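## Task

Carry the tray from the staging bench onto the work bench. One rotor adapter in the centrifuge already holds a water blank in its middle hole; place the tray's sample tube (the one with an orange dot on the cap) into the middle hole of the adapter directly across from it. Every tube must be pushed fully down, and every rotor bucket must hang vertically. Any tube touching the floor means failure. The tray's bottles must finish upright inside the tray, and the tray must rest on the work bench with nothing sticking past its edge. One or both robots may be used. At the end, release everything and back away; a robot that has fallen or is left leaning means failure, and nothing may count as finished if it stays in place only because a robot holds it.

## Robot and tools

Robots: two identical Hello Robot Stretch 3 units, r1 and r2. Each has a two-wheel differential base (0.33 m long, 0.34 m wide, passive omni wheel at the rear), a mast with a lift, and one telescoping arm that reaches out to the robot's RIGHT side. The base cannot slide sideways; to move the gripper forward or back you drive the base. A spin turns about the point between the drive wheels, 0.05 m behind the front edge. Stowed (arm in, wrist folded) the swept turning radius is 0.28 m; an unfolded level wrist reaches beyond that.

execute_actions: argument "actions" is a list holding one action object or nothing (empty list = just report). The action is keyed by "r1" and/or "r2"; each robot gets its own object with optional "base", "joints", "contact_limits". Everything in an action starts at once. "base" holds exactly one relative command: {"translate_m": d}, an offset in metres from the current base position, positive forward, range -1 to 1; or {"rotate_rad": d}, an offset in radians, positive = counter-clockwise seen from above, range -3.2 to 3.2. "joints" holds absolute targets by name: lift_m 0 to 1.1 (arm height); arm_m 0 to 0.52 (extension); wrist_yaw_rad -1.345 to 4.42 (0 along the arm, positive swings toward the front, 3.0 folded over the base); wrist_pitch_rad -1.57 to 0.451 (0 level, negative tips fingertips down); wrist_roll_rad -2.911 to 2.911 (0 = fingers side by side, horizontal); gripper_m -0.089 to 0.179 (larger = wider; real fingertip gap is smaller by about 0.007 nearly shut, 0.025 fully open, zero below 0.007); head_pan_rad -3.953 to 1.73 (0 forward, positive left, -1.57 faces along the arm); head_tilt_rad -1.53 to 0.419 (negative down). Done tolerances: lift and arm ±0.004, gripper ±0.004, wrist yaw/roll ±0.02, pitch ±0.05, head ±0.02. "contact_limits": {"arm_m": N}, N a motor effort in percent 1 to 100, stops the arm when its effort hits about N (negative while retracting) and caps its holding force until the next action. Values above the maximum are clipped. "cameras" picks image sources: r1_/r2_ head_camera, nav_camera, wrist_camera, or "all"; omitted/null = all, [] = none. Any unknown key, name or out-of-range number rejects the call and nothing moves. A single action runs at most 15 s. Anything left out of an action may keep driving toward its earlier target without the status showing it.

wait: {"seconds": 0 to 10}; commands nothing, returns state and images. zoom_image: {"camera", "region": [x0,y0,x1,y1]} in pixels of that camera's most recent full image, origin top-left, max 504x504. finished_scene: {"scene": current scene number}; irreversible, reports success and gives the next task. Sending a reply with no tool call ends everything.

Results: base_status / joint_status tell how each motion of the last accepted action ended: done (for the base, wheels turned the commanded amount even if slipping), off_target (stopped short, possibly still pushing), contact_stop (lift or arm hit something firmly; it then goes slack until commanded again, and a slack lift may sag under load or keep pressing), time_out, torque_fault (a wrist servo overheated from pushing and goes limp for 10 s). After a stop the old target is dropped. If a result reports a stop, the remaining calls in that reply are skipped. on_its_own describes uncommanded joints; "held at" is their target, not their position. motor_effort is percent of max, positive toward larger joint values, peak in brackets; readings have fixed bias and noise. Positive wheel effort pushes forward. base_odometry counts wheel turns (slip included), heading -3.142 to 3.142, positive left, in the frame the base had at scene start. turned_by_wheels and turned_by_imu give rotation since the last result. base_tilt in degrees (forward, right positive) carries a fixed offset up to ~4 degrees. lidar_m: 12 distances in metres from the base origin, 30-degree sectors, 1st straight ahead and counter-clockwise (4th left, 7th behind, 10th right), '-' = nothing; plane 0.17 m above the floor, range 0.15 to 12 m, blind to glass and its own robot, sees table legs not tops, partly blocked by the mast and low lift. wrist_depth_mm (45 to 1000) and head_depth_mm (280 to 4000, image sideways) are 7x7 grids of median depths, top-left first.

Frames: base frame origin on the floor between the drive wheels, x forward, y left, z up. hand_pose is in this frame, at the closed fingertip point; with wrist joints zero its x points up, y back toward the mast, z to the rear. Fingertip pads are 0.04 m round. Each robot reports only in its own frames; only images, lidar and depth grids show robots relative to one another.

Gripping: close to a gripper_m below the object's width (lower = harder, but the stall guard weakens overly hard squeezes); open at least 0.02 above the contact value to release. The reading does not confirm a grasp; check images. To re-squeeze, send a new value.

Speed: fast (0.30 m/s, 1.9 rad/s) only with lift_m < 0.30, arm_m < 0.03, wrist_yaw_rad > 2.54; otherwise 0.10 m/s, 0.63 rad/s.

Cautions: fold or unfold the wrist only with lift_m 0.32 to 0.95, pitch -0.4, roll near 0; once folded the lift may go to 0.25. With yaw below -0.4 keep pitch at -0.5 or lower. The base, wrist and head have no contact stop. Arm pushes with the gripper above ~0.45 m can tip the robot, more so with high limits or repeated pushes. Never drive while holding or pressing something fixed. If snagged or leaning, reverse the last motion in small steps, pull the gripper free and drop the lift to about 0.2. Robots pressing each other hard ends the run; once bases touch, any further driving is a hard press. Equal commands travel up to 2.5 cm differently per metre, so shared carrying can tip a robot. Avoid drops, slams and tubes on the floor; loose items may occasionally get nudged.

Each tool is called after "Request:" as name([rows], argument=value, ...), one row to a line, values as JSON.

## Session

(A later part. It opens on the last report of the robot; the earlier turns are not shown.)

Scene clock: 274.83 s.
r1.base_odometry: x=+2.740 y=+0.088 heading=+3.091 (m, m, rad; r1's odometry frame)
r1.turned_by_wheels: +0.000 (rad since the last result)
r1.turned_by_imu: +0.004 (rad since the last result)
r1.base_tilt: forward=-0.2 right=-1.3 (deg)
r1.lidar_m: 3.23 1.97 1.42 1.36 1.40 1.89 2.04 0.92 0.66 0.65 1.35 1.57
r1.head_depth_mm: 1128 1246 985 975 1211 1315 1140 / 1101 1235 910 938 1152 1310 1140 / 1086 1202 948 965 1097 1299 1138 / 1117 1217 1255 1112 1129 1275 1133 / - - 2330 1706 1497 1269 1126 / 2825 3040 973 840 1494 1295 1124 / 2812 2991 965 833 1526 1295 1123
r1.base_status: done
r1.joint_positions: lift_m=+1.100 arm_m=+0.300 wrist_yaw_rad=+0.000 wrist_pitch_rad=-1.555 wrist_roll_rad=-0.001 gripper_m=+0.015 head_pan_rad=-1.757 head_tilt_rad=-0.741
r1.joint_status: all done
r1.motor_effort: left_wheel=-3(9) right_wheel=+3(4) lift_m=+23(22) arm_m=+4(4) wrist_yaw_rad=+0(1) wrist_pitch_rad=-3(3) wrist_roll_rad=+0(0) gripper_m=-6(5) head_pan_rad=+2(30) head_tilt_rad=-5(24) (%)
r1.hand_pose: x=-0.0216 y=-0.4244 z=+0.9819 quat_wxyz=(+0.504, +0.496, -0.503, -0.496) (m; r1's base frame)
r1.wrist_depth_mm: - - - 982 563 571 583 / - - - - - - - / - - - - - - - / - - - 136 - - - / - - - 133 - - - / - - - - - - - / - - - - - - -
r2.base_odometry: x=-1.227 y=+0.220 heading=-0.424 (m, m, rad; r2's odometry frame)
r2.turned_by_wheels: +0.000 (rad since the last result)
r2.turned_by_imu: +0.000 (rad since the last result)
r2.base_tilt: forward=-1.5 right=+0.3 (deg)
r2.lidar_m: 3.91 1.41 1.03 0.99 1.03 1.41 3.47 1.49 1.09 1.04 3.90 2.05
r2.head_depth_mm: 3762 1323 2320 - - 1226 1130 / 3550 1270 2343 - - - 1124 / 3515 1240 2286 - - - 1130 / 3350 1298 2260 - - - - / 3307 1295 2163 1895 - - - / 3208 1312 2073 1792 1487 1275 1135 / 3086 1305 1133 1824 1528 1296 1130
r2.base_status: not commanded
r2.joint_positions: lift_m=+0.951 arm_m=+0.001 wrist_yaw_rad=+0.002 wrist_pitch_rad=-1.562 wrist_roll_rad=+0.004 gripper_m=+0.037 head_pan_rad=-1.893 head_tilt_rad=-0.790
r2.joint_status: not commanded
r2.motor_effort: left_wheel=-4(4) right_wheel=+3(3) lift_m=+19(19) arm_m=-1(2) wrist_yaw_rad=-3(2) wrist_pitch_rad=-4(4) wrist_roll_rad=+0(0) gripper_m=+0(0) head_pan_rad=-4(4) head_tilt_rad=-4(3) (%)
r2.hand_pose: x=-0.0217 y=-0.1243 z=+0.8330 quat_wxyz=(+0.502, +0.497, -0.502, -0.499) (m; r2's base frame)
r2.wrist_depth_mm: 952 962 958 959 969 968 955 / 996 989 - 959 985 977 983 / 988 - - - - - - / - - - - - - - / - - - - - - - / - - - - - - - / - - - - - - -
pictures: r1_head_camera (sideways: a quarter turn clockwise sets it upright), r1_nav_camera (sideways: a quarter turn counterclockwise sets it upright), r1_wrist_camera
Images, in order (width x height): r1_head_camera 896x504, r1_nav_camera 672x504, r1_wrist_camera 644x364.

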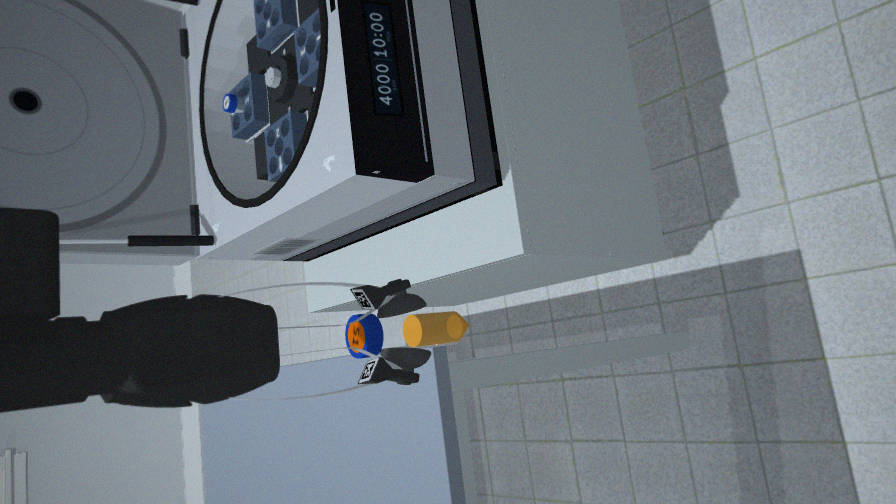

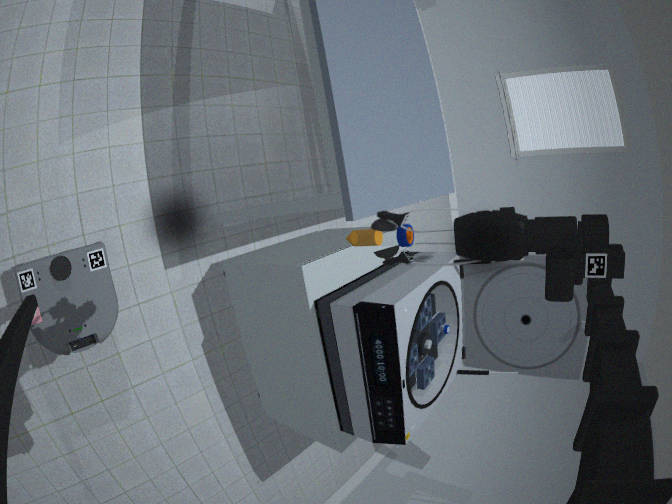

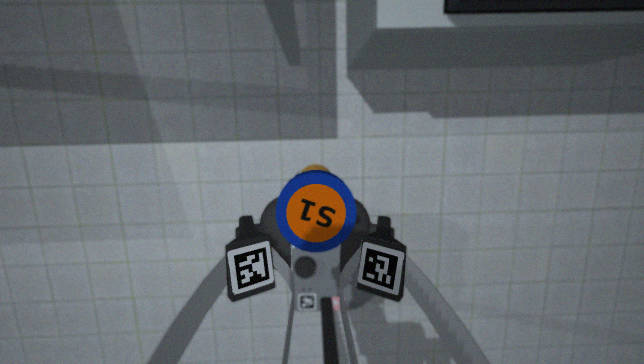

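Request:
execute_actions([
  {"r1":{"base":{"rotate_rad":0.42},"joints":{"arm_m":0.05}}},
], cameras=[])

Request:
execute_actions([
  {"r1":{"base":{"translate_m":-0.42}}},
], cameras=[])

Request:
execute_actions([
  {"r1":{"base":{"rotate_rad":-0.42},"joints":{"head_pan_rad":-1.45,"head_tilt_rad":-0.75}}},
], cameras=["r1_head_camera"])

Request:
execute_actions([
  {"r1":{"joints":{"arm_m":0.4}}},
], cameras=["r1_head_camera","r1_wrist_camera"])

Scene clock: 290.33 s.
r1.base_odometry: x=+2.740 y=+0.088 heading=-2.772 (m, m, rad; r1's odometry frame)
r1.turned_by_wheels: +0.420 (rad since the last result)
r1.turned_by_imu: +0.422 (rad since the last result)
r1.base_tilt: forward=-0.2 right=-1.4 (deg)
r1.lidar_m: 2.22 1.47 1.36 1.38 1.72 2.04 1.04 0.69 0.65 1.32 1.56 3.26
r1.head_depth_mm: - - 1299 1091 949 1173 1140 / - - 2167 1456 1239 1236 1134 / - - 920 852 1512 1295 1137 / - - - - - 345 1126 / - - - - - 353 1128 / 3045 1316 969 1733 1484 1294 1129 / 3184 1343 969 1755 1518 1290 1127
r1.base_status: done
r1.joint_positions: lift_m=+1.100 arm_m=+0.050 wrist_yaw_rad=+0.000 wrist_pitch_rad=-1.556 wrist_roll_rad=-0.001 gripper_m=+0.015 head_pan_rad=-1.757 head_tilt_rad=-0.741
r1.joint_status: all done
r1.motor_effort: left_wheel=-3(10) right_wheel=+3(8) lift_m=+23(23) arm_m=-3(3) wrist_yaw_rad=+0(0) wrist_pitch_rad=-3(3) wrist_roll_rad=+0(0) gripper_m=-6(6) head_pan_rad=+2(3) head_tilt_rad=-6(5) (%)
r1.hand_pose: x=-0.0216 y=-0.1751 z=+0.9819 quat_wxyz=(+0.504, +0.496, -0.503, -0.496) (m; r1's base frame)
r1.wrist_depth_mm: - - - - - 843 685 / - - - - - - 904 / - - - - - - - / - - - 131 - - - / - - - 132 - - - / - - - - - - - / - - - - - - -
r2.base_odometry: x=-1.227 y=+0.220 heading=-0.424 (m, m, rad; r2's odometry frame)
r2.turned_by_wheels: +0.000 (rad since the last result)
r2.turned_by_imu: +0.000 (rad since the last result)
r2.base_tilt: forward=-1.5 right=+0.2 (deg)
r2.lidar_m: 3.90 1.41 1.03 0.99 1.03 1.41 3.47 1.50 1.09 1.04 3.91 2.05
r2.head_depth_mm: 3750 1315 2323 - - 1219 1128 / 3572 1284 2314 - - - 1123 / 3494 1239 2291 - - - 1131 / 3363 1295 2252 - - - - / 3306 1300 2199 1900 - - - / 3225 1303 2086 1791 1479 1278 1134 / 3096 1300 1135 1840 1530 1298 1134
r2.base_status: not commanded
r2.joint_positions: lift_m=+0.951 arm_m=+0.001 wrist_yaw_rad=+0.002 wrist_pitch_rad=-1.562 wrist_roll_rad=+0.004 gripper_m=+0.037 head_pan_rad=-1.893 head_tilt_rad=-0.790
r2.joint_status: not commanded
r2.motor_effort: left_wheel=-4(4) right_wheel=+3(3) lift_m=+19(19) arm_m=-1(1) wrist_yaw_rad=-3(2) wrist_pitch_rad=-4(4) wrist_roll_rad=+0(1) gripper_m=+1(0) head_pan_rad=-4(3) head_tilt_rad=-3(4) (%)
r2.hand_pose: x=-0.0217 y=-0.1243 z=+0.8330 quat_wxyz=(+0.502, +0.497, -0.502, -0.499) (m; r2's base frame)
r2.wrist_depth_mm: 955 964 951 952 959 945 965 / 980 972 980 978 - 975 990 / 985 - 999 - - - - / - - - - - - - / - - - - - - - / - - - - - - - / - - - - - - -
pictures: none
No camera images: the call's "cameras" was empty. Leave "cameras" out to get every camera's image.

Scene clock: 295.70 s.
r1.base_odometry: x=+3.132 y=+0.240 heading=-2.772 (m, m, rad; r1's odometry frame)
r1.turned_by_wheels: +0.000 (rad since the last result)
r1.turned_by_imu: +0.001 (rad since the last result)
r1.base_tilt: forward=-0.3 right=-1.3 (deg)
r1.lidar_m: 2.49 1.64 1.52 1.53 1.79 1.65 1.67 0.51 0.47 0.48 0.63 1.87
r1.head_depth_mm: - - 943 778 709 856 1099 / - - 932 708 732 898 1119 / - - 900 706 772 948 1133 / - - - - - 345 1127 / - - - - - 354 1126 / 2918 2262 971 1705 1488 1243 1132 / 3010 3265 970 807 989 1294 1124
r1.base_status: done
r1.joint_positions: lift_m=+1.100 arm_m=+0.050 wrist_yaw_rad=+0.000 wrist_pitch_rad=-1.556 wrist_roll_rad=-0.001 gripper_m=+0.015 head_pan_rad=-1.757 head_tilt_rad=-0.741
r1.joint_status: not commanded
r1.motor_effort: left_wheel=-3(10) right_wheel=+3(4) lift_m=+22(22) arm_m=-3(3) wrist_yaw_rad=+0(0) wrist_pitch_rad=-3(3) wrist_roll_rad=+0(0) gripper_m=-6(6) head_pan_rad=+3(2) head_tilt_rad=-5(5) (%)
r1.hand_pose: x=-0.0216 y=-0.1751 z=+0.9819 quat_wxyz=(+0.504, +0.496, -0.503, -0.496) (m; r1's base frame)
r1.wrist_depth_mm: - - - 921 651 544 447 / - - - - - 707 592 / - - - - - - - / - - - 131 - - - / - - - 133 - - - / - - - - - - - / - - - - - - -
r2.base_odometry: x=-1.227 y=+0.220 heading=-0.424 (m, m, rad; r2's odometry frame)
r2.turned_by_wheels: +0.000 (rad since the last result)
r2.turned_by_imu: +0.000 (rad since the last result)
r2.base_tilt: forward=-1.5 right=+0.3 (deg)
r2.lidar_m: 3.90 1.42 1.03 0.99 1.03 1.41 3.46 1.49 1.09 1.04 3.91 2.05
r2.head_depth_mm: 3739 1321 2305 - - 1224 1126 / 3576 1284 2338 - - - 1123 / 3485 1245 2279 - - - 1129 / 3249 1299 2250 - - - - / 3342 1301 2191 1896 - - - / 3197 1300 2123 1795 1474 1270 1132 / 3102 1308 1131 1857 1524 1298 1123
r2.base_status: not commanded
r2.joint_positions: lift_m=+0.951 arm_m=+0.001 wrist_yaw_rad=+0.002 wrist_pitch_rad=-1.562 wrist_roll_rad=+0.004 gripper_m=+0.037 head_pan_rad=-1.893 head_tilt_rad=-0.790
r2.joint_status: not commanded
r2.motor_effort: left_wheel=-4(4) right_wheel=+3(3) lift_m=+19(19) arm_m=-1(1) wrist_yaw_rad=-3(3) wrist_pitch_rad=-4(4) wrist_roll_rad=+1(0) gripper_m=+0(0) head_pan_rad=-3(3) head_tilt_rad=-3(3) (%)
r2.hand_pose: x=-0.0217 y=-0.1243 z=+0.8330 quat_wxyz=(+0.502, +0.497, -0.502, -0.499) (m; r2's base frame)
r2.wrist_depth_mm: 943 941 941 957 949 956 964 / 973 957 988 963 988 996 989 / - - - - - - - / - - - - - - - / - - - - - - - / - - - - - - - / - - - - - - -
pictures: none
No camera images: the call's "cameras" was empty. Leave "cameras" out to get every camera's image.

Scene clock: 297.37 s.
r1.base_odometry: x=+3.132 y=+0.240 heading=+3.091 (m, m, rad; r1's odometry frame)
r1.turned_by_wheels: -0.420 (rad since the last result)
r1.turned_by_imu: -0.420 (rad since the last result)
r1.base_tilt: forward=-0.3 right=-1.5 (deg)
r1.lidar_m: 1.87 2.21 1.59 1.52 1.57 1.72 1.65 0.68 0.49 0.47 0.49 1.59
r1.head_depth_mm: - - - - - 949 1122 / 861 - - - - 901 1139 / 884 1013 1029 - - 328 1140 / 908 1022 960 711 781 985 1132 / 2810 3100 2393 1011 840 1004 1130 / 2837 3135 2141 1706 1428 1251 1130 / 2869 3142 996 1749 1488 1215 1126
r1.base_status: done
r1.joint_positions: lift_m=+1.100 arm_m=+0.050 wrist_yaw_rad=+0.000 wrist_pitch_rad=-1.556 wrist_roll_rad=-0.001 gripper_m=+0.015 head_pan_rad=-1.457 head_tilt_rad=-0.741
r1.joint_status: all done
r1.motor_effort: left_wheel=+5(11) right_wheel=-3(7) lift_m=+23(22) arm_m=-3(3) wrist_yaw_rad=+0(0) wrist_pitch_rad=-3(3) wrist_roll_rad=+0(0) gripper_m=-5(5) head_pan_rad=+3(18) head_tilt_rad=-6(5) (%)
r1.hand_pose: x=-0.0216 y=-0.1751 z=+0.9819 quat_wxyz=(+0.504, +0.496, -0.503, -0.496) (m; r1's base frame)
r1.wrist_depth_mm: - - 836 845 871 - - / - - - - - - - / - - - - - - - / - - - 131 - - - / - - - 132 - - - / - - - - - - - / - - - - - - -
r2.base_odometry: x=-1.227 y=+0.220 heading=-0.424 (m, m, rad; r2's odometry frame)
r2.turned_by_wheels: +0.000 (rad since the last result)
r2.turned_by_imu: +0.000 (rad since the last result)
r2.base_tilt: forward=-1.5 right=+0.3 (deg)
r2.lidar_m: 3.92 1.42 1.03 0.99 1.03 1.40 3.47 1.49 1.09 1.04 3.92 2.05
r2.head_depth_mm: 3688 1323 2331 - - 1224 1126 / 3550 1266 2323 - - - 1122 / 3428 1243 2278 - - - 1120 / 3365 1293 2252 - - - - / 3352 1290 2182 1893 - - - / 3195 1299 2114 1803 1483 1277 1124 / 3077 1306 1139 1837 1526 1298 1124
r2.base_status: not commanded
r2.joint_positions: lift_m=+0.951 arm_m=+0.001 wrist_yaw_rad=+0.002 wrist_pitch_rad=-1.562 wrist_roll_rad=+0.004 gripper_m=+0.037 head_pan_rad=-1.893 head_tilt_rad=-0.790
r2.joint_status: not commanded
r2.motor_effort: left_wheel=-4(4) right_wheel=+3(3) lift_m=+19(19) arm_m=-1(1) wrist_yaw_rad=-1(2) wrist_pitch_rad=-4(4) wrist_roll_rad=+0(0) gripper_m=+1(0) head_pan_rad=-3(4) head_tilt_rad=-3(4) (%)
r2.hand_pose: x=-0.0217 y=-0.1243 z=+0.8330 quat_wxyz=(+0.502, +0.497, -0.502, -0.499) (m; r2's base frame)
r2.wrist_depth_mm: 945 933 943 962 947 982 964 / 987 981 994 961 988 982 994 / 998 - - 994 - - - / - - - - - - - / - - - - - - - / - - - - - - - / - - - - - - -
pictures: r1_head_camera (sideways: a quarter turn clockwise sets it upright)
Images, in order (width x height): r1_head_camera 896x504.

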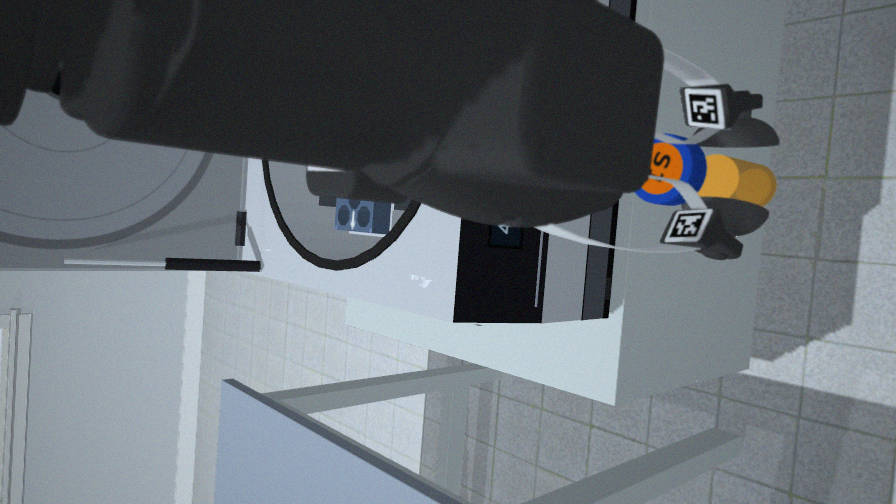

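Scene clock: 301.13 s.
r1.base_odometry: x=+3.132 y=+0.240 heading=+3.091 (m, m, rad; r1's odometry frame)
r1.turned_by_wheels: +0.000 (rad since the last result)
r1.turned_by_imu: +0.001 (rad since the last result)
r1.base_tilt: forward=-0.2 right=-1.4 (deg)
r1.lidar_m: 1.88 2.20 1.59 1.52 1.57 1.72 1.66 0.68 0.49 0.47 0.49 1.59
r1.head_depth_mm: 883 993 995 704 738 919 1121 / 892 1022 976 702 752 935 1137 / 870 1049 988 706 764 956 1132 / 904 1022 960 712 776 980 1132 / 2794 3083 2387 1011 844 1001 1130 / 2821 3094 2119 1715 1415 1241 1128 / 2865 3097 996 1744 1489 1211 1123
r1.base_status: not commanded
r1.joint_positions: lift_m=+1.100 arm_m=+0.400 wrist_yaw_rad=+0.000 wrist_pitch_rad=-1.556 wrist_roll_rad=-0.001 gripper_m=+0.015 head_pan_rad=-1.457 head_tilt_rad=-0.741
r1.joint_status: all done
r1.motor_effort: left_wheel=+5(6) right_wheel=-3(3) lift_m=+22(22) arm_m=+3(2) wrist_yaw_rad=+0(0) wrist_pitch_rad=-3(3) wrist_roll_rad=-1(0) gripper_m=-6(6) head_pan_rad=+3(3) head_tilt_rad=-5(4) (%)
r1.hand_pose: x=-0.0216 y=-0.5244 z=+0.9819 quat_wxyz=(+0.504, +0.496, -0.503, -0.496) (m; r1's base frame)
r1.wrist_depth_mm: - - 308 370 351 376 324 / - - 317 489 388 415 331 / - 856 328 331 338 339 339 / - - 439 137 - - - / - - - 132 - - - / - - - - - - - / - - - - - - -
r2.base_odometry: x=-1.227 y=+0.220 heading=-0.424 (m, m, rad; r2's odometry frame)
r2.turned_by_wheels: +0.000 (rad since the last result)
r2.turned_by_imu: +0.000 (rad since the last result)
r2.base_tilt: forward=-1.5 right=+0.3 (deg)
r2.lidar_m: 3.91 1.41 1.03 0.99 1.03 1.41 3.47 1.50 1.09 1.04 3.91 2.05
r2.head_depth_mm: 3704 1322 2331 - - 1227 1127 / 3570 1281 2338 - - - 1124 / 3387 1239 2283 - - - 1128 / 3368 1295 2235 - - - - / 3282 1293 2201 1911 - - - / 3169 1303 2107 1782 1489 1272 1127 / 3077 1301 1139 1852 1532 1302 1120
r2.base_status: not commanded
r2.joint_positions: lift_m=+0.951 arm_m=+0.001 wrist_yaw_rad=+0.002 wrist_pitch_rad=-1.562 wrist_roll_rad=+0.004 gripper_m=+0.037 head_pan_rad=-1.893 head_tilt_rad=-0.790
r2.joint_status: not commanded
r2.motor_effort: left_wheel=-4(4) right_wheel=+3(3) lift_m=+19(19) arm_m=-1(1) wrist_yaw_rad=-2(2) wrist_pitch_rad=-4(4) wrist_roll_rad=+0(0) gripper_m=+0(0) head_pan_rad=-4(4) head_tilt_rad=-4(3) (%)
r2.hand_pose: x=-0.0217 y=-0.1243 z=+0.8330 quat_wxyz=(+0.502, +0.497, -0.502, -0.499) (m; r2's base frame)
r2.wrist_depth_mm: 949 962 950 942 951 955 967 / 967 965 974 998 - 984 979 / 978 975 - 992 - - - / - - - - - - - / - - - - - - - / - - - - - - - / - - - - - - -
pictures: r1_head_camera (sideways: a quarter turn clockwise sets it upright), r1_wrist_camera
Images, in order (width x height): r1_head_camera 896x504, r1_wrist_camera 644x364.

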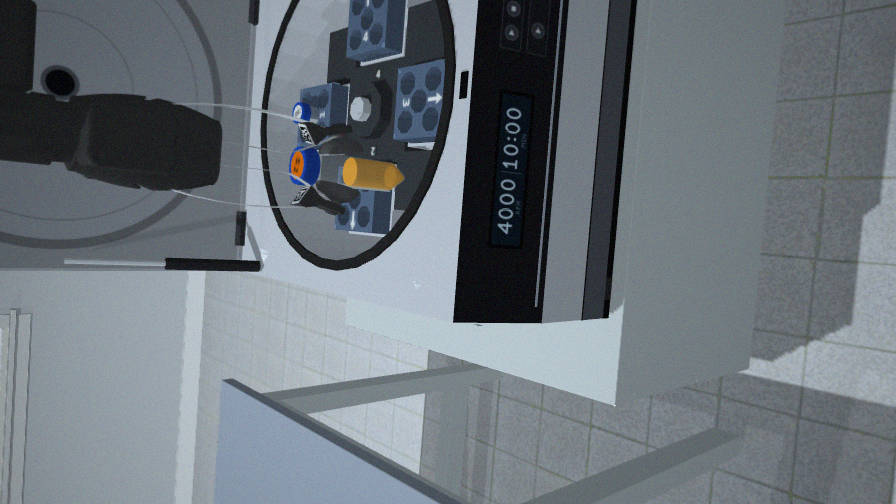

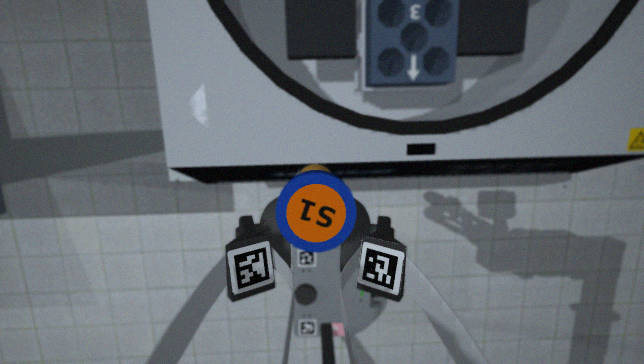

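Request:
execute_actions([
  {"r1":{"base":{"rotate_rad":0.3},"joints":{"arm_m":0.25}}},
], cameras=[])

Request:
execute_actions([
  {"r1":{"base":{"translate_m":-0.11}}},
], cameras=[])

Request:
execute_actions([
  {"r1":{"base":{"rotate_rad":-0.3}}},
], cameras=[])

Request:
execute_actions([
  {"r1":{"joints":{"arm_m":0.47}}},
], cameras=["r1_head_camera","r1_wrist_camera"])

Scene clock: 314.07 s.
r1.base_odometry: x=+3.132 y=+0.240 heading=-2.892 (m, m, rad; r1's odometry frame)
r1.turned_by_wheels: +0.300 (rad since the last result)
r1.turned_by_imu: +0.302 (rad since the last result)
r1.base_tilt: forward=-0.3 right=-1.5 (deg)
r1.lidar_m: 2.96 1.74 1.52 1.52 1.77 1.66 1.66 0.54 0.47 0.47 0.63 1.88
r1.head_depth_mm: - 966 980 710 683 792 1041 / - - 912 709 720 861 1090 / 2923 3191 2283 487 794 943 1132 / 2964 3255 1329 1715 885 1045 1134 / 3127 3351 982 1773 1503 1270 1128 / 3265 1354 973 823 1423 1293 1128 / 3435 1341 967 866 1520 1297 1127
r1.base_status: done
r1.joint_positions: lift_m=+1.100 arm_m=+0.250 wrist_yaw_rad=+0.000 wrist_pitch_rad=-1.556 wrist_roll_rad=-0.001 gripper_m=+0.015 head_pan_rad=-1.457 head_tilt_rad=-0.741
r1.joint_status: all done
r1.motor_effort: left_wheel=-3(9) right_wheel=+3(7) lift_m=+23(22) arm_m=-3(3) wrist_yaw_rad=+0(0) wrist_pitch_rad=-3(3) wrist_roll_rad=+0(0) gripper_m=-5(6) head_pan_rad=+2(2) head_tilt_rad=-5(5) (%)
r1.hand_pose: x=-0.0216 y=-0.3751 z=+0.9819 quat_wxyz=(+0.504, +0.497, -0.503, -0.496) (m; r1's base frame)
r1.wrist_depth_mm: - - 950 372 312 315 359 / - - - 573 403 355 329 / - - - - 900 548 413 / - - - 136 - - - / - - - 132 - - - / - - - - - - - / - - - - - - -
r2.base_odometry: x=-1.227 y=+0.220 heading=-0.424 (m, m, rad; r2's odometry frame)
r2.turned_by_wheels: +0.000 (rad since the last result)
r2.turned_by_imu: +0.000 (rad since the last result)
r2.base_tilt: forward=-1.6 right=+0.3 (deg)
r2.lidar_m: 3.90 1.42 1.03 0.99 1.03 1.40 3.46 1.49 1.09 1.04 3.90 2.06
r2.head_depth_mm: 3750 1325 2321 - - 1223 1119 / 3570 1273 2356 - - - 1118 / 3463 1244 2312 - - - 1123 / 3340 1291 2267 - - - - / 3311 1305 2172 1891 - - - / 3257 1310 2087 1798 1485 1274 1130 / 3134 1307 1134 1848 1517 1294 1131
r2.base_status: not commanded
r2.joint_positions: lift_m=+0.951 arm_m=+0.001 wrist_yaw_rad=+0.002 wrist_pitch_rad=-1.562 wrist_roll_rad=+0.004 gripper_m=+0.037 head_pan_rad=-1.893 head_tilt_rad=-0.790
r2.joint_status: not commanded
r2.motor_effort: left_wheel=-4(4) right_wheel=+3(3) lift_m=+19(19) arm_m=-1(1) wrist_yaw_rad=-2(2) wrist_pitch_rad=-4(4) wrist_roll_rad=+1(0) gripper_m=+0(0) head_pan_rad=-3(4) head_tilt_rad=-2(2) (%)
r2.hand_pose: x=-0.0217 y=-0.1243 z=+0.8330 quat_wxyz=(+0.502, +0.497, -0.502, -0.499) (m; r2's base frame)
r2.wrist_depth_mm: 963 959 946 967 953 956 938 / 971 986 987 997 987 989 - / 979 - - 995 - - - / - - - - - - - / - - - - - - - / - - - - - - - / - - - - - - -
pictures: none
No camera images: the call's "cameras" was empty. Leave "cameras" out to get every camera's image.

Scene clock: 316.67 s.
r1.base_odometry: x=+3.239 y=+0.267 heading=-2.893 (m, m, rad; r1's odometry frame)
r1.turned_by_wheels: +0.000 (rad since the last result)
r1.turned_by_imu: +0.000 (rad since the last result)
r1.base_tilt: forward=-0.3 right=-1.5 (deg)
r1.lidar_m: 3.01 1.78 1.55 1.55 1.78 1.55 1.55 0.51 0.44 0.44 0.52 1.96
r1.head_depth_mm: - 938 979 775 654 754 967 / - - 971 801 682 804 1076 / 2858 3169 931 487 724 879 1113 / 2982 3229 2233 727 779 968 1131 / 3074 3307 1115 1766 903 1115 1128 / 3229 1358 977 1762 1491 1268 1125 / 3386 1346 970 834 1447 1291 1122
r1.base_status: done
r1.joint_positions: lift_m=+1.100 arm_m=+0.250 wrist_yaw_rad=+0.000 wrist_pitch_rad=-1.556 wrist_roll_rad=-0.001 gripper_m=+0.015 head_pan_rad=-1.457 head_tilt_rad=-0.741
r1.joint_status: not commanded
r1.motor_effort: left_wheel=-4(11) right_wheel=+3(4) lift_m=+22(23) arm_m=-3(3) wrist_yaw_rad=+0(0) wrist_pitch_rad=-3(3) wrist_roll_rad=+0(0) gripper_m=-7(5) head_pan_rad=+2(2) head_tilt_rad=-5(4) (%)
r1.hand_pose: x=-0.0216 y=-0.3751 z=+0.9819 quat_wxyz=(+0.504, +0.497, -0.503, -0.496) (m; r1's base frame)
r1.wrist_depth_mm: - 790 361 312 313 371 374 / - - 569 400 350 326 330 / - - - - 598 414 361 / - - - 136 - - - / - - - 132 - - - / - - - - - - - / - - - - - - -
r2.base_odometry: x=-1.227 y=+0.220 heading=-0.424 (m, m, rad; r2's odometry frame)
r2.turned_by_wheels: +0.000 (rad since the last result)
r2.turned_by_imu: +0.000 (rad since the last result)
r2.base_tilt: forward=-1.5 right=+0.2 (deg)
r2.lidar_m: 3.90 1.42 1.03 0.99 1.03 1.41 3.47 1.50 1.08 1.04 3.93 2.06
r2.head_depth_mm: 3779 1336 2292 - - 1221 1126 / 3633 1268 2313 - - - 1130 / 3432 1254 2313 - - - 1118 / 3338 1302 2269 - - - - / 3290 1298 2158 1914 - - - / 3233 1297 2106 1805 1493 1270 1128 / 3090 1313 1134 1860 1526 1300 1129
r2.base_status: not commanded
r2.joint_positions: lift_m=+0.951 arm_m=+0.001 wrist_yaw_rad=+0.002 wrist_pitch_rad=-1.562 wrist_roll_rad=+0.004 gripper_m=+0.037 head_pan_rad=-1.893 head_tilt_rad=-0.790
r2.joint_status: not commanded
r2.motor_effort: left_wheel=-4(4) right_wheel=+3(3) lift_m=+19(19) arm_m=-1(1) wrist_yaw_rad=-2(1) wrist_pitch_rad=-4(4) wrist_roll_rad=+0(0) gripper_m=+0(0) head_pan_rad=-3(3) head_tilt_rad=-3(3) (%)
r2.hand_pose: x=-0.0217 y=-0.1243 z=+0.8330 quat_wxyz=(+0.502, +0.497, -0.502, -0.499) (m; r2's base frame)
r2.wrist_depth_mm: 933 954 945 942 973 959 968 / 971 - - 991 982 982 - / - - - - - - - / - - - - - - - / - - - - - - - / - - - - - - - / - - - - - - -
pictures: none
No camera images: the call's "cameras" was empty. Leave "cameras" out to get every camera's image.

Scene clock: 318.40 s.
r1.base_odometry: x=+3.239 y=+0.267 heading=+3.091 (m, m, rad; r1's odometry frame)
r1.turned_by_wheels: -0.300 (rad since the last result)
r1.turned_by_imu: -0.300 (rad since the last result)
r1.base_tilt: forward=-0.3 right=-1.4 (deg)
r1.lidar_m: 1.96 2.25 1.62 1.55 1.60 1.62 1.55 1.60 0.46 0.44 0.46 0.68
r1.head_depth_mm: - 950 953 711 699 851 1098 / - - 979 702 702 870 1113 / 861 967 941 487 712 889 1112 / 867 992 1001 699 724 913 1113 / 883 1000 955 698 735 933 1132 / 2792 3079 2385 717 776 950 1128 / 2828 3084 1329 1740 922 1216 1122
r1.base_status: done
r1.joint_positions: lift_m=+1.100 arm_m=+0.250 wrist_yaw_rad=+0.000 wrist_pitch_rad=-1.556 wrist_roll_rad=-0.001 gripper_m=+0.015 head_pan_rad=-1.457 head_tilt_rad=-0.741
r1.joint_status: not commanded
r1.motor_effort: left_wheel=+5(12) right_wheel=-3(8) lift_m=+23(22) arm_m=-3(3) wrist_yaw_rad=+0(0) wrist_pitch_rad=-3(3) wrist_roll_rad=+0(1) gripper_m=-6(5) head_pan_rad=+2(2) head_tilt_rad=-6(5) (%)
r1.hand_pose: x=-0.0216 y=-0.3751 z=+0.9819 quat_wxyz=(+0.504, +0.497, -0.503, -0.496) (m; r1's base frame)
r1.wrist_depth_mm: 307 304 307 311 313 318 - / 667 372 377 386 393 402 - / - - - - - - - / - - - 137 - - - / - - - 132 - - - / - - - - - - - / - - - - - - -
r2.base_odometry: x=-1.227 y=+0.220 heading=-0.424 (m, m, rad; r2's odometry frame)
r2.turned_by_wheels: +0.000 (rad since the last result)
r2.turned_by_imu: +0.000 (rad since the last result)
r2.base_tilt: forward=-1.5 right=+0.2 (deg)
r2.lidar_m: 3.92 1.42 1.03 0.99 1.03 1.41 3.48 1.49 1.09 1.04 3.92 2.06
r2.head_depth_mm: 3769 1324 2313 - - 1228 1124 / 3548 1277 2320 - - - 1124 / 3447 1236 2269 - - - 1122 / 3323 1298 2230 - - - - / 3253 1292 2177 1897 - - - / 3196 1306 2107 1798 1474 1262 1129 / 3107 1313 1132 1850 1523 1297 1134
r2.base_status: not commanded
r2.joint_positions: lift_m=+0.951 arm_m=+0.001 wrist_yaw_rad=+0.002 wrist_pitch_rad=-1.562 wrist_roll_rad=+0.004 gripper_m=+0.037 head_pan_rad=-1.893 head_tilt_rad=-0.790
r2.joint_status: not commanded
r2.motor_effort: left_wheel=-4(4) right_wheel=+3(3) lift_m=+19(19) arm_m=-1(1) wrist_yaw_rad=-3(2) wrist_pitch_rad=-4(4) wrist_roll_rad=+0(0) gripper_m=+0(0) head_pan_rad=-3(3) head_tilt_rad=-3(4) (%)
r2.hand_pose: x=-0.0217 y=-0.1243 z=+0.8330 quat_wxyz=(+0.502, +0.497, -0.502, -0.499) (m; r2's base frame)
r2.wrist_depth_mm: 975 950 965 972 952 941 952 / 994 970 985 - 987 984 993 / 991 998 - - - - - / - - - - - - - / - - - - - - - / - - - - - - - / - - - - - - -
pictures: none
No camera images: the call's "cameras" was empty. Leave "cameras" out to get every camera's image.

Scene clock: 321.27 s.
r1.base_odometry: x=+3.239 y=+0.267 heading=+3.091 (m, m, rad; r1's odometry frame)
r1.turned_by_wheels: +0.000 (rad since the last result)
r1.turned_by_imu: +0.001 (rad since the last result)
r1.base_tilt: forward=-0.2 right=-1.4 (deg)
r1.lidar_m: 1.97 2.25 1.62 1.55 1.60 1.62 1.55 1.60 0.46 0.44 0.46 0.68
r1.head_depth_mm: 844 949 953 711 698 850 1098 / 852 991 984 796 703 871 1117 / 848 1003 941 755 711 890 1113 / 864 989 1003 699 723 911 1117 / 885 1003 950 699 736 933 1130 / 2814 3069 2419 720 775 951 1121 / 2848 3133 1328 1704 923 1213 1123
r1.base_status: not commanded
r1.joint_positions: lift_m=+1.100 arm_m=+0.470 wrist_yaw_rad=+0.000 wrist_pitch_rad=-1.556 wrist_roll_rad=-0.001 gripper_m=+0.015 head_pan_rad=-1.457 head_tilt_rad=-0.741
r1.joint_status: all done
r1.motor_effort: left_wheel=+5(5) right_wheel=-3(3) lift_m=+22(23) arm_m=+4(3) wrist_yaw_rad=+0(0) wrist_pitch_rad=-3(3) wrist_roll_rad=-1(1) gripper_m=-5(6) head_pan_rad=+2(2) head_tilt_rad=-4(5) (%)
r1.hand_pose: x=-0.0216 y=-0.5943 z=+0.9819 quat_wxyz=(+0.504, +0.497, -0.503, -0.496) (m; r1's base frame)
r1.wrist_depth_mm: 302 343 360 351 363 344 - / 315 359 375 379 387 348 - / - 325 390 396 403 340 - / 669 334 381 137 365 348 - / - 347 347 132 357 361 - / - - - - - - - / - - - - - - -
r2.base_odometry: x=-1.227 y=+0.220 heading=-0.424 (m, m, rad; r2's odometry frame)
r2.turned_by_wheels: +0.000 (rad since the last result)
r2.turned_by_imu: +0.000 (rad since the last result)
r2.base_tilt: forward=-1.6 right=+0.3 (deg)
r2.lidar_m: 3.87 1.42 1.03 0.99 1.03 1.40 3.47 1.49 1.09 1.04 3.91 2.06
r2.head_depth_mm: 3698 1318 2314 - - 1226 1119 / 3616 1278 2299 - - - 1122 / 3520 1242 2288 - - - 1131 / 3321 1306 2273 - - - - / 3268 1305 2172 1899 - - - / 3190 1291 2126 1785 1489 1264 1124 / 3035 1297 1137 1834 1515 1295 1131
r2.base_status: not commanded
r2.joint_positions: lift_m=+0.951 arm_m=+0.001 wrist_yaw_rad=+0.002 wrist_pitch_rad=-1.562 wrist_roll_rad=+0.004 gripper_m=+0.037 head_pan_rad=-1.893 head_tilt_rad=-0.790
r2.joint_status: not commanded
r2.motor_effort: left_wheel=-4(4) right_wheel=+3(3) lift_m=+19(19) arm_m=-1(1) wrist_yaw_rad=-2(2) wrist_pitch_rad=-4(4) wrist_roll_rad=+0(0) gripper_m=+0(1) head_pan_rad=-3(3) head_tilt_rad=-3(3) (%)
r2.hand_pose: x=-0.0217 y=-0.1243 z=+0.8330 quat_wxyz=(+0.502, +0.497, -0.502, -0.499) (m; r2's base frame)
r2.wrist_depth_mm: 954 950 957 969 942 947 962 / 970 973 955 974 990 983 - / - - 993 - - - - / - - - - - - - / - - - - - - - / - - - - - - - / - - - - - - -
pictures: r1_head_camera (sideways: a quarter turn clockwise sets it upright), r1_wrist_camera
Images, in order (width x height): r1_head_camera 896x504, r1_wrist_camera 644x364.

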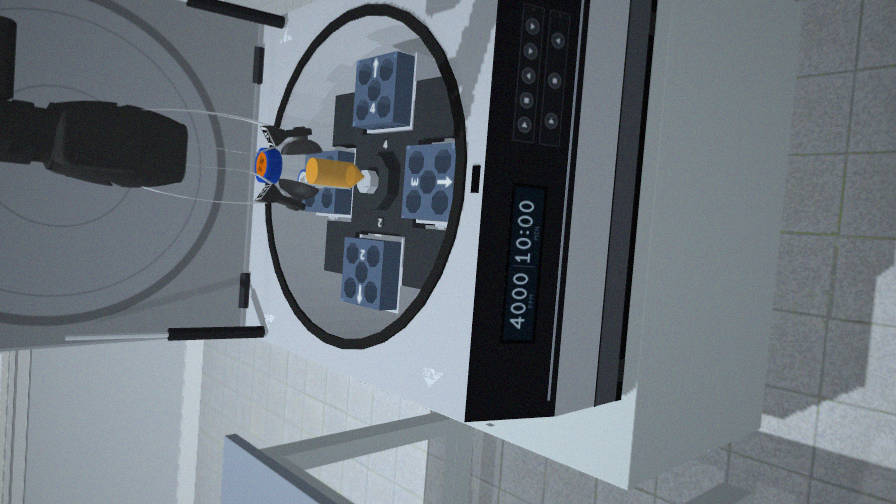

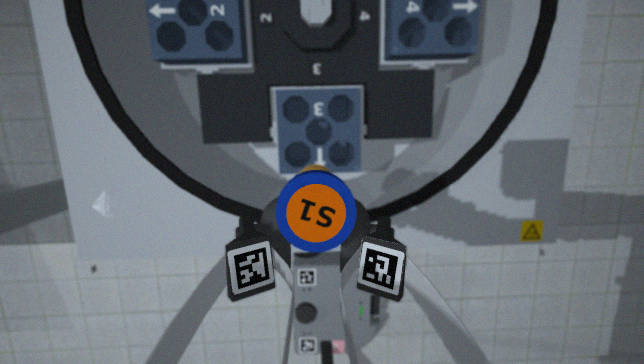

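Request:
execute_actions([
  {"r1":{"joints":{"arm_m":0.484,"lift_m":0.98,"head_tilt_rad":-0.85,"head_pan_rad":-1.57}}},
], cameras=["r1_head_camera","r1_wrist_camera"])

Scene clock: 330.17 s.
r1.base_odometry: x=+3.239 y=+0.267 heading=+3.091 (m, m, rad; r1's odometry frame)
r1.turned_by_wheels: +0.000 (rad since the last result)
r1.turned_by_imu: +0.001 (rad since the last result)
r1.base_tilt: forward=-0.2 right=-1.3 (deg)
r1.lidar_m: 1.96 2.25 1.62 1.55 1.60 1.61 1.55 1.59 0.46 0.44 0.46 0.68
r1.head_depth_mm: - 2556 785 695 858 1219 1116 / 912 968 862 692 829 1194 1108 / - 998 859 690 830 1193 1119 / 888 994 801 683 825 1182 1111 / 888 986 849 684 821 1183 1103 / 886 965 782 681 821 1177 1097 / 2802 2621 1988 713 835 1195 1098
r1.base_status: not commanded
r1.joint_positions: lift_m=+0.980 arm_m=+0.484 wrist_yaw_rad=+0.000 wrist_pitch_rad=-1.556 wrist_roll_rad=-0.001 gripper_m=+0.015 head_pan_rad=-1.563 head_tilt_rad=-0.839
r1.joint_status: all done
r1.motor_effort: left_wheel=+5(5) right_wheel=-3(3) lift_m=+14(21) arm_m=+3(2) wrist_yaw_rad=+0(1) wrist_pitch_rad=-3(3) wrist_roll_rad=+0(0) gripper_m=-5(5) head_pan_rad=-3(11) head_tilt_rad=-5(20) (%)
r1.hand_pose: x=-0.0216 y=-0.6083 z=+0.8624 quat_wxyz=(+0.504, +0.497, -0.503, -0.496) (m; r1's base frame)
r1.wrist_depth_mm: 244 228 252 248 255 239 238 / 258 265 261 261 267 299 237 / 232 289 269 276 274 281 220 / 208 271 369 137 352 267 223 / 217 222 282 133 283 230 231 / 224 227 227 234 235 237 240 / 233 234 - 239 - - -
r2.base_odometry: x=-1.227 y=+0.220 heading=-0.424 (m, m, rad; r2's odometry frame)
r2.turned_by_wheels: +0.000 (rad since the last result)
r2.turned_by_imu: +0.000 (rad since the last result)
r2.base_tilt: forward=-1.5 right=+0.2 (deg)
r2.lidar_m: 3.90 1.42 1.03 0.99 1.03 1.40 3.47 1.50 1.09 1.04 3.92 2.05
r2.head_depth_mm: 3740 1319 2303 - - 1228 1125 / 3600 1272 2324 - - - 1123 / 3444 1238 2280 - - - 1122 / 3343 1300 2273 - - - - / 3285 1297 2149 1897 - - - / 3245 1293 2065 1794 1488 1273 1122 / 3127 1307 1130 1845 1532 1298 1129
r2.base_status: not commanded
r2.joint_positions: lift_m=+0.951 arm_m=+0.001 wrist_yaw_rad=+0.002 wrist_pitch_rad=-1.562 wrist_roll_rad=+0.004 gripper_m=+0.037 head_pan_rad=-1.893 head_tilt_rad=-0.790
r2.joint_status: not commanded
r2.motor_effort: left_wheel=-4(4) right_wheel=+3(3) lift_m=+19(19) arm_m=-1(1) wrist_yaw_rad=-2(4) wrist_pitch_rad=-4(4) wrist_roll_rad=+0(0) gripper_m=+0(0) head_pan_rad=-3(4) head_tilt_rad=-4(3) (%)
r2.hand_pose: x=-0.0217 y=-0.1243 z=+0.8330 quat_wxyz=(+0.502, +0.497, -0.502, -0.499) (m; r2's base frame)
r2.wrist_depth_mm: 952 955 947 946 967 963 953 / 961 979 953 989 987 - 981 / 974 - - 1000 - - - / - - - - - - - / - - - - - - - / - - - - - - - / - - - - - - -
pictures: r1_head_camera (sideways: a quarter turn clockwise sets it upright), r1_wrist_camera
Images, in order (width x height): r1_head_camera 896x504, r1_wrist_camera 644x364.

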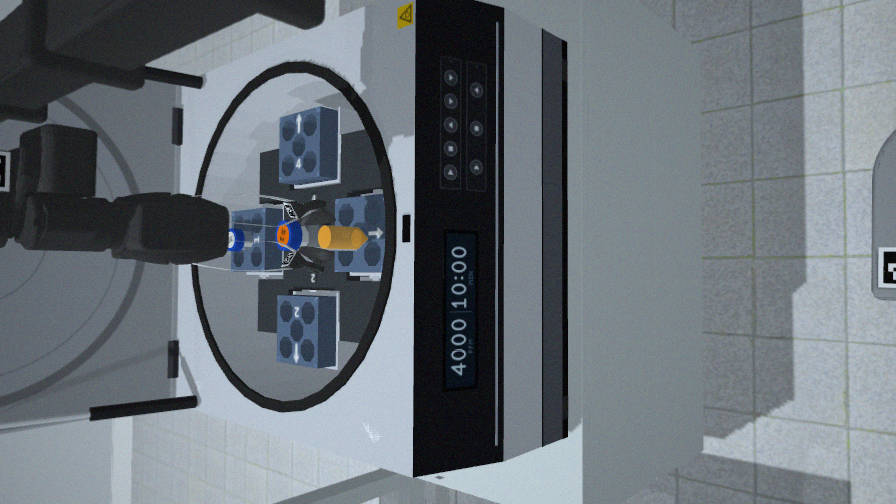

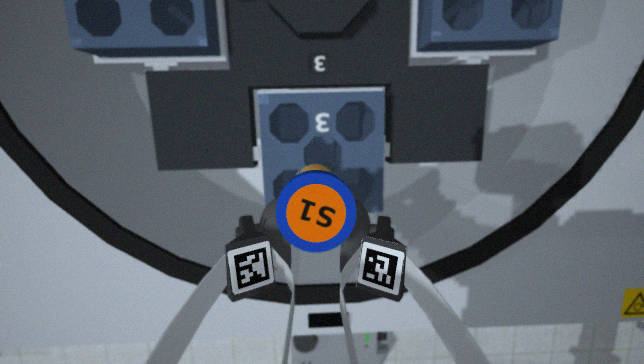

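Request:
execute_actions([
  {"r1":{"base":{"translate_m":-0.003},"joints":{"lift_m":0.93}}},
], cameras=["r1_head_camera","r1_wrist_camera"])

Scene clock: 335.77 s.
r1.base_odometry: x=+3.242 y=+0.267 heading=+3.091 (m, m, rad; r1's odometry frame)
r1.turned_by_wheels: +0.000 (rad since the last result)
r1.turned_by_imu: +0.001 (rad since the last result)
r1.base_tilt: forward=-0.3 right=-1.4 (deg)
r1.lidar_m: 1.96 2.24 1.62 1.55 1.60 1.62 1.55 1.60 0.46 0.44 0.46 0.68
r1.head_depth_mm: 2778 - - 702 857 1220 1117 / - 973 862 693 831 1184 1110 / - 1002 861 690 829 1192 1118 / 880 988 855 685 825 1186 1117 / 886 982 850 684 822 1180 1100 / 884 966 781 681 820 1175 1103 / 2803 2621 1934 715 835 1200 1101
r1.base_status: done
r1.joint_positions: lift_m=+0.930 arm_m=+0.484 wrist_yaw_rad=+0.000 wrist_pitch_rad=-1.556 wrist_roll_rad=-0.001 gripper_m=+0.015 head_pan_rad=-1.563 head_tilt_rad=-0.839
r1.joint_status: all done
r1.motor_effort: left_wheel=+5(5) right_wheel=-3(8) lift_m=+15(15) arm_m=+3(4) wrist_yaw_rad=+0(0) wrist_pitch_rad=-3(3) wrist_roll_rad=+0(0) gripper_m=-5(6) head_pan_rad=-3(3) head_tilt_rad=-5(6) (%)
r1.hand_pose: x=-0.0216 y=-0.6082 z=+0.8124 quat_wxyz=(+0.504, +0.497, -0.503, -0.496) (m; r1's base frame)
r1.wrist_depth_mm: 178 185 206 208 210 199 216 / 252 212 211 211 216 220 233 / 236 218 218 197 225 227 215 / 208 250 246 135 241 254 192 / 179 222 277 178 265 215 174 / 168 178 199 203 201 179 182 / 177 177 180 182 184 187 189
r2.base_odometry: x=-1.227 y=+0.220 heading=-0.424 (m, m, rad; r2's odometry frame)
r2.turned_by_wheels: +0.000 (rad since the last result)
r2.turned_by_imu: +0.000 (rad since the last result)
r2.base_tilt: forward=-1.5 right=+0.2 (deg)
r2.lidar_m: 3.91 1.42 1.03 0.99 1.03 1.40 3.47 1.50 1.09 1.04 3.91 2.05
r2.head_depth_mm: 3729 1315 2328 - - 1220 1120 / 3542 1282 2331 - - - 1122 / 3486 1242 2283 - - - 1128 / 3354 1294 2252 - - - - / 3348 1287 2159 1904 - - - / 3251 1297 2092 1792 1497 1270 1132 / 3090 1309 1131 1844 1525 1302 1127
r2.base_status: not commanded
r2.joint_positions: lift_m=+0.951 arm_m=+0.001 wrist_yaw_rad=+0.002 wrist_pitch_rad=-1.562 wrist_roll_rad=+0.004 gripper_m=+0.037 head_pan_rad=-1.893 head_tilt_rad=-0.790
r2.joint_status: not commanded
r2.motor_effort: left_wheel=-4(4) right_wheel=+3(3) lift_m=+19(19) arm_m=-1(1) wrist_yaw_rad=-3(3) wrist_pitch_rad=-4(4) wrist_roll_rad=+1(0) gripper_m=+0(0) head_pan_rad=-3(3) head_tilt_rad=-3(3) (%)
r2.hand_pose: x=-0.0217 y=-0.1243 z=+0.8330 quat_wxyz=(+0.502, +0.497, -0.502, -0.499) (m; r2's base frame)
r2.wrist_depth_mm: 946 953 955 959 971 954 956 / 977 979 983 970 - 984 994 / - - - - 986 - - / - - - - - - - / - - - - - - - / - - - - - - - / - - - - - - -
pictures: r1_head_camera (sideways: a quarter turn clockwise sets it upright), r1_wrist_camera
Images, in order (width x height): r1_head_camera 896x504, r1_wrist_camera 644x364.

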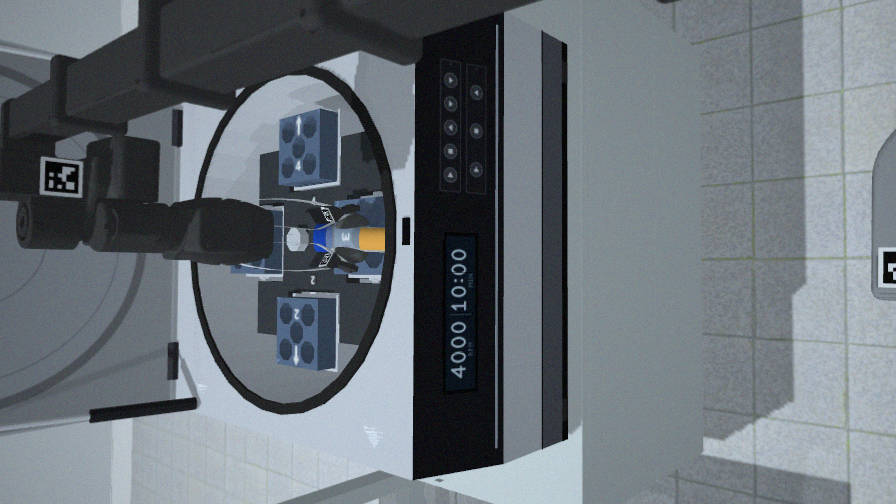

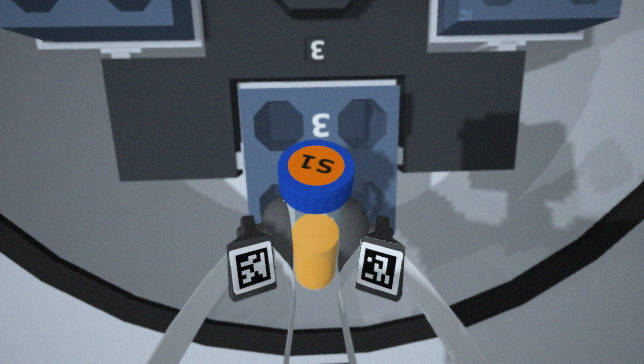

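Request:
execute_actions([
  {"r1":{"joints":{"lift_m":1.0}}},
], cameras=["r1_head_camera","r1_wrist_camera"])

Request:
zoom_image(camera="r1_head_camera", region=[200,130,450,330])

Scene clock: 350.17 s.
r1.base_odometry: x=+3.242 y=+0.267 heading=+3.091 (m, m, rad; r1's odometry frame)
r1.turned_by_wheels: +0.000 (rad since the last result)
r1.turned_by_imu: +0.001 (rad since the last result)
r1.base_tilt: forward=-0.2 right=-1.4 (deg)
r1.lidar_m: 1.97 2.25 1.62 1.55 1.60 1.62 1.55 1.60 0.46 0.44 0.46 0.68
r1.head_depth_mm: - 2735 808 696 856 1220 1113 / 910 971 858 692 830 1191 1110 / 929 995 853 690 829 1190 1116 / 890 991 844 685 826 1182 1121 / 887 985 849 682 822 1179 1103 / 886 967 781 682 822 1177 1104 / 2805 2624 1922 714 837 1192 1098
r1.base_status: not commanded
r1.joint_positions: lift_m=+1.000 arm_m=+0.484 wrist_yaw_rad=+0.000 wrist_pitch_rad=-1.557 wrist_roll_rad=-0.001 gripper_m=+0.015 head_pan_rad=-1.563 head_tilt_rad=-0.839
r1.joint_status: all done
r1.motor_effort: left_wheel=+5(5) right_wheel=-3(3) lift_m=+22(25) arm_m=+3(3) wrist_yaw_rad=+0(0) wrist_pitch_rad=-3(2) wrist_roll_rad=+0(1) gripper_m=+0(5) head_pan_rad=-2(3) head_tilt_rad=-5(5) (%)
r1.hand_pose: x=-0.0216 y=-0.6082 z=+0.8819 quat_wxyz=(+0.504, +0.497, -0.503, -0.497) (m; r1's base frame)
r1.wrist_depth_mm: 260 247 269 256 265 255 244 / 262 290 281 281 285 316 233 / 235 295 288 291 293 297 235 / 229 278 372 274 374 262 244 / 237 240 290 331 279 251 253 / 245 246 252 255 256 259 262 / - - - - - - -
r2.base_odometry: x=-1.227 y=+0.220 heading=-0.424 (m, m, rad; r2's odometry frame)
r2.turned_by_wheels: +0.000 (rad since the last result)
r2.turned_by_imu: +0.000 (rad since the last result)
r2.base_tilt: forward=-1.5 right=+0.3 (deg)
r2.lidar_m: 3.89 1.42 1.03 0.99 1.03 1.40 3.47 1.49 1.09 1.04 3.91 2.05
r2.head_depth_mm: 3734 1313 2314 - - 1230 1119 / 3559 1271 2311 - - - 1125 / 3504 1246 2292 - - - 1122 / 3349 1309 2241 - - - - / 3293 1296 2180 1904 - - - / 3221 1302 2098 1797 1483 1271 1131 / 3157 1308 1139 1846 1530 1290 1131
r2.base_status: not commanded
r2.joint_positions: lift_m=+0.951 arm_m=+0.001 wrist_yaw_rad=+0.002 wrist_pitch_rad=-1.562 wrist_roll_rad=+0.004 gripper_m=+0.037 head_pan_rad=-1.893 head_tilt_rad=-0.790
r2.joint_status: not commanded
r2.motor_effort: left_wheel=-4(4) right_wheel=+3(3) lift_m=+19(19) arm_m=-1(2) wrist_yaw_rad=-3(3) wrist_pitch_rad=-4(4) wrist_roll_rad=+0(0) gripper_m=+0(0) head_pan_rad=-3(3) head_tilt_rad=-3(2) (%)
r2.hand_pose: x=-0.0217 y=-0.1243 z=+0.8330 quat_wxyz=(+0.502, +0.497, -0.502, -0.499) (m; r2's base frame)
r2.wrist_depth_mm: 928 943 955 958 961 961 995 / 988 982 981 974 - 982 982 / 991 - - - - - - / - - - - - - - / - - - - - - - / - - - - - - - / - - - - - - -
pictures: r1_head_camera (sideways: a quarter turn clockwise sets it upright), r1_wrist_camera
Images, in order (width x height): r1_head_camera 896x504, r1_wrist_camera 644x364.

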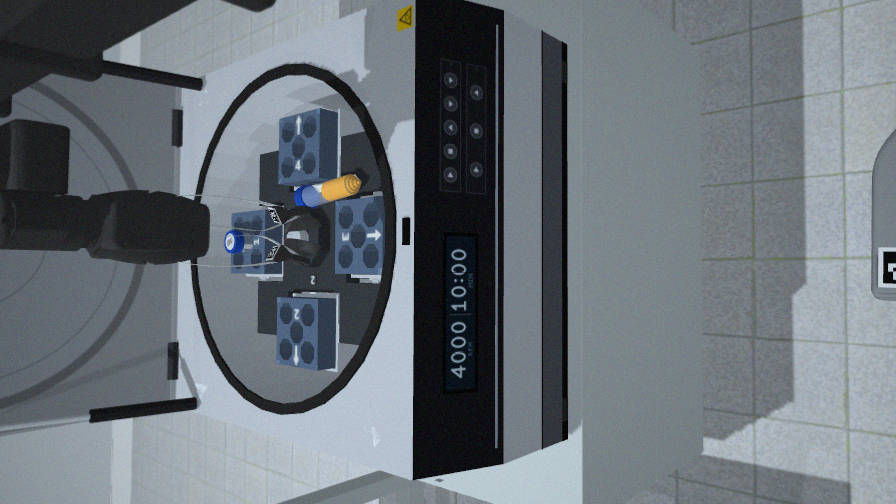

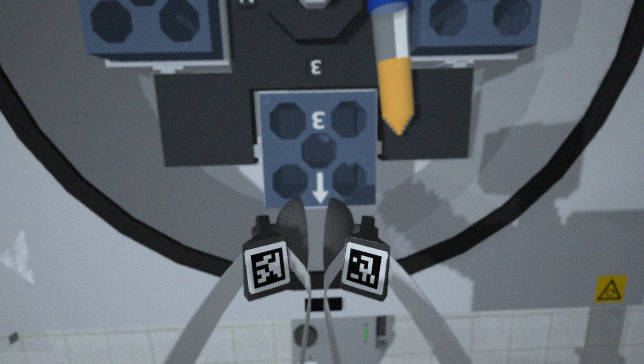

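Region (200, 130, 450, 330) of r1_head_camera's 896x504 image, scaled by 2.016, with more detail than that image has; it fills the top 403 rows of this view, and the rest is white.

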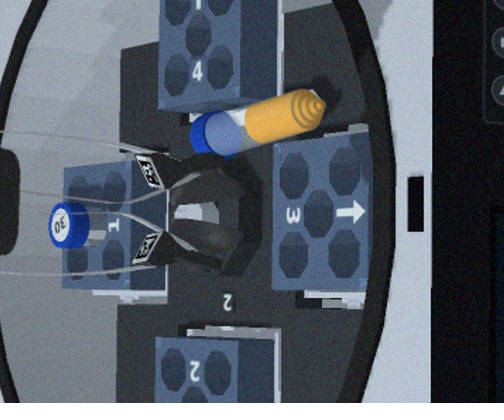

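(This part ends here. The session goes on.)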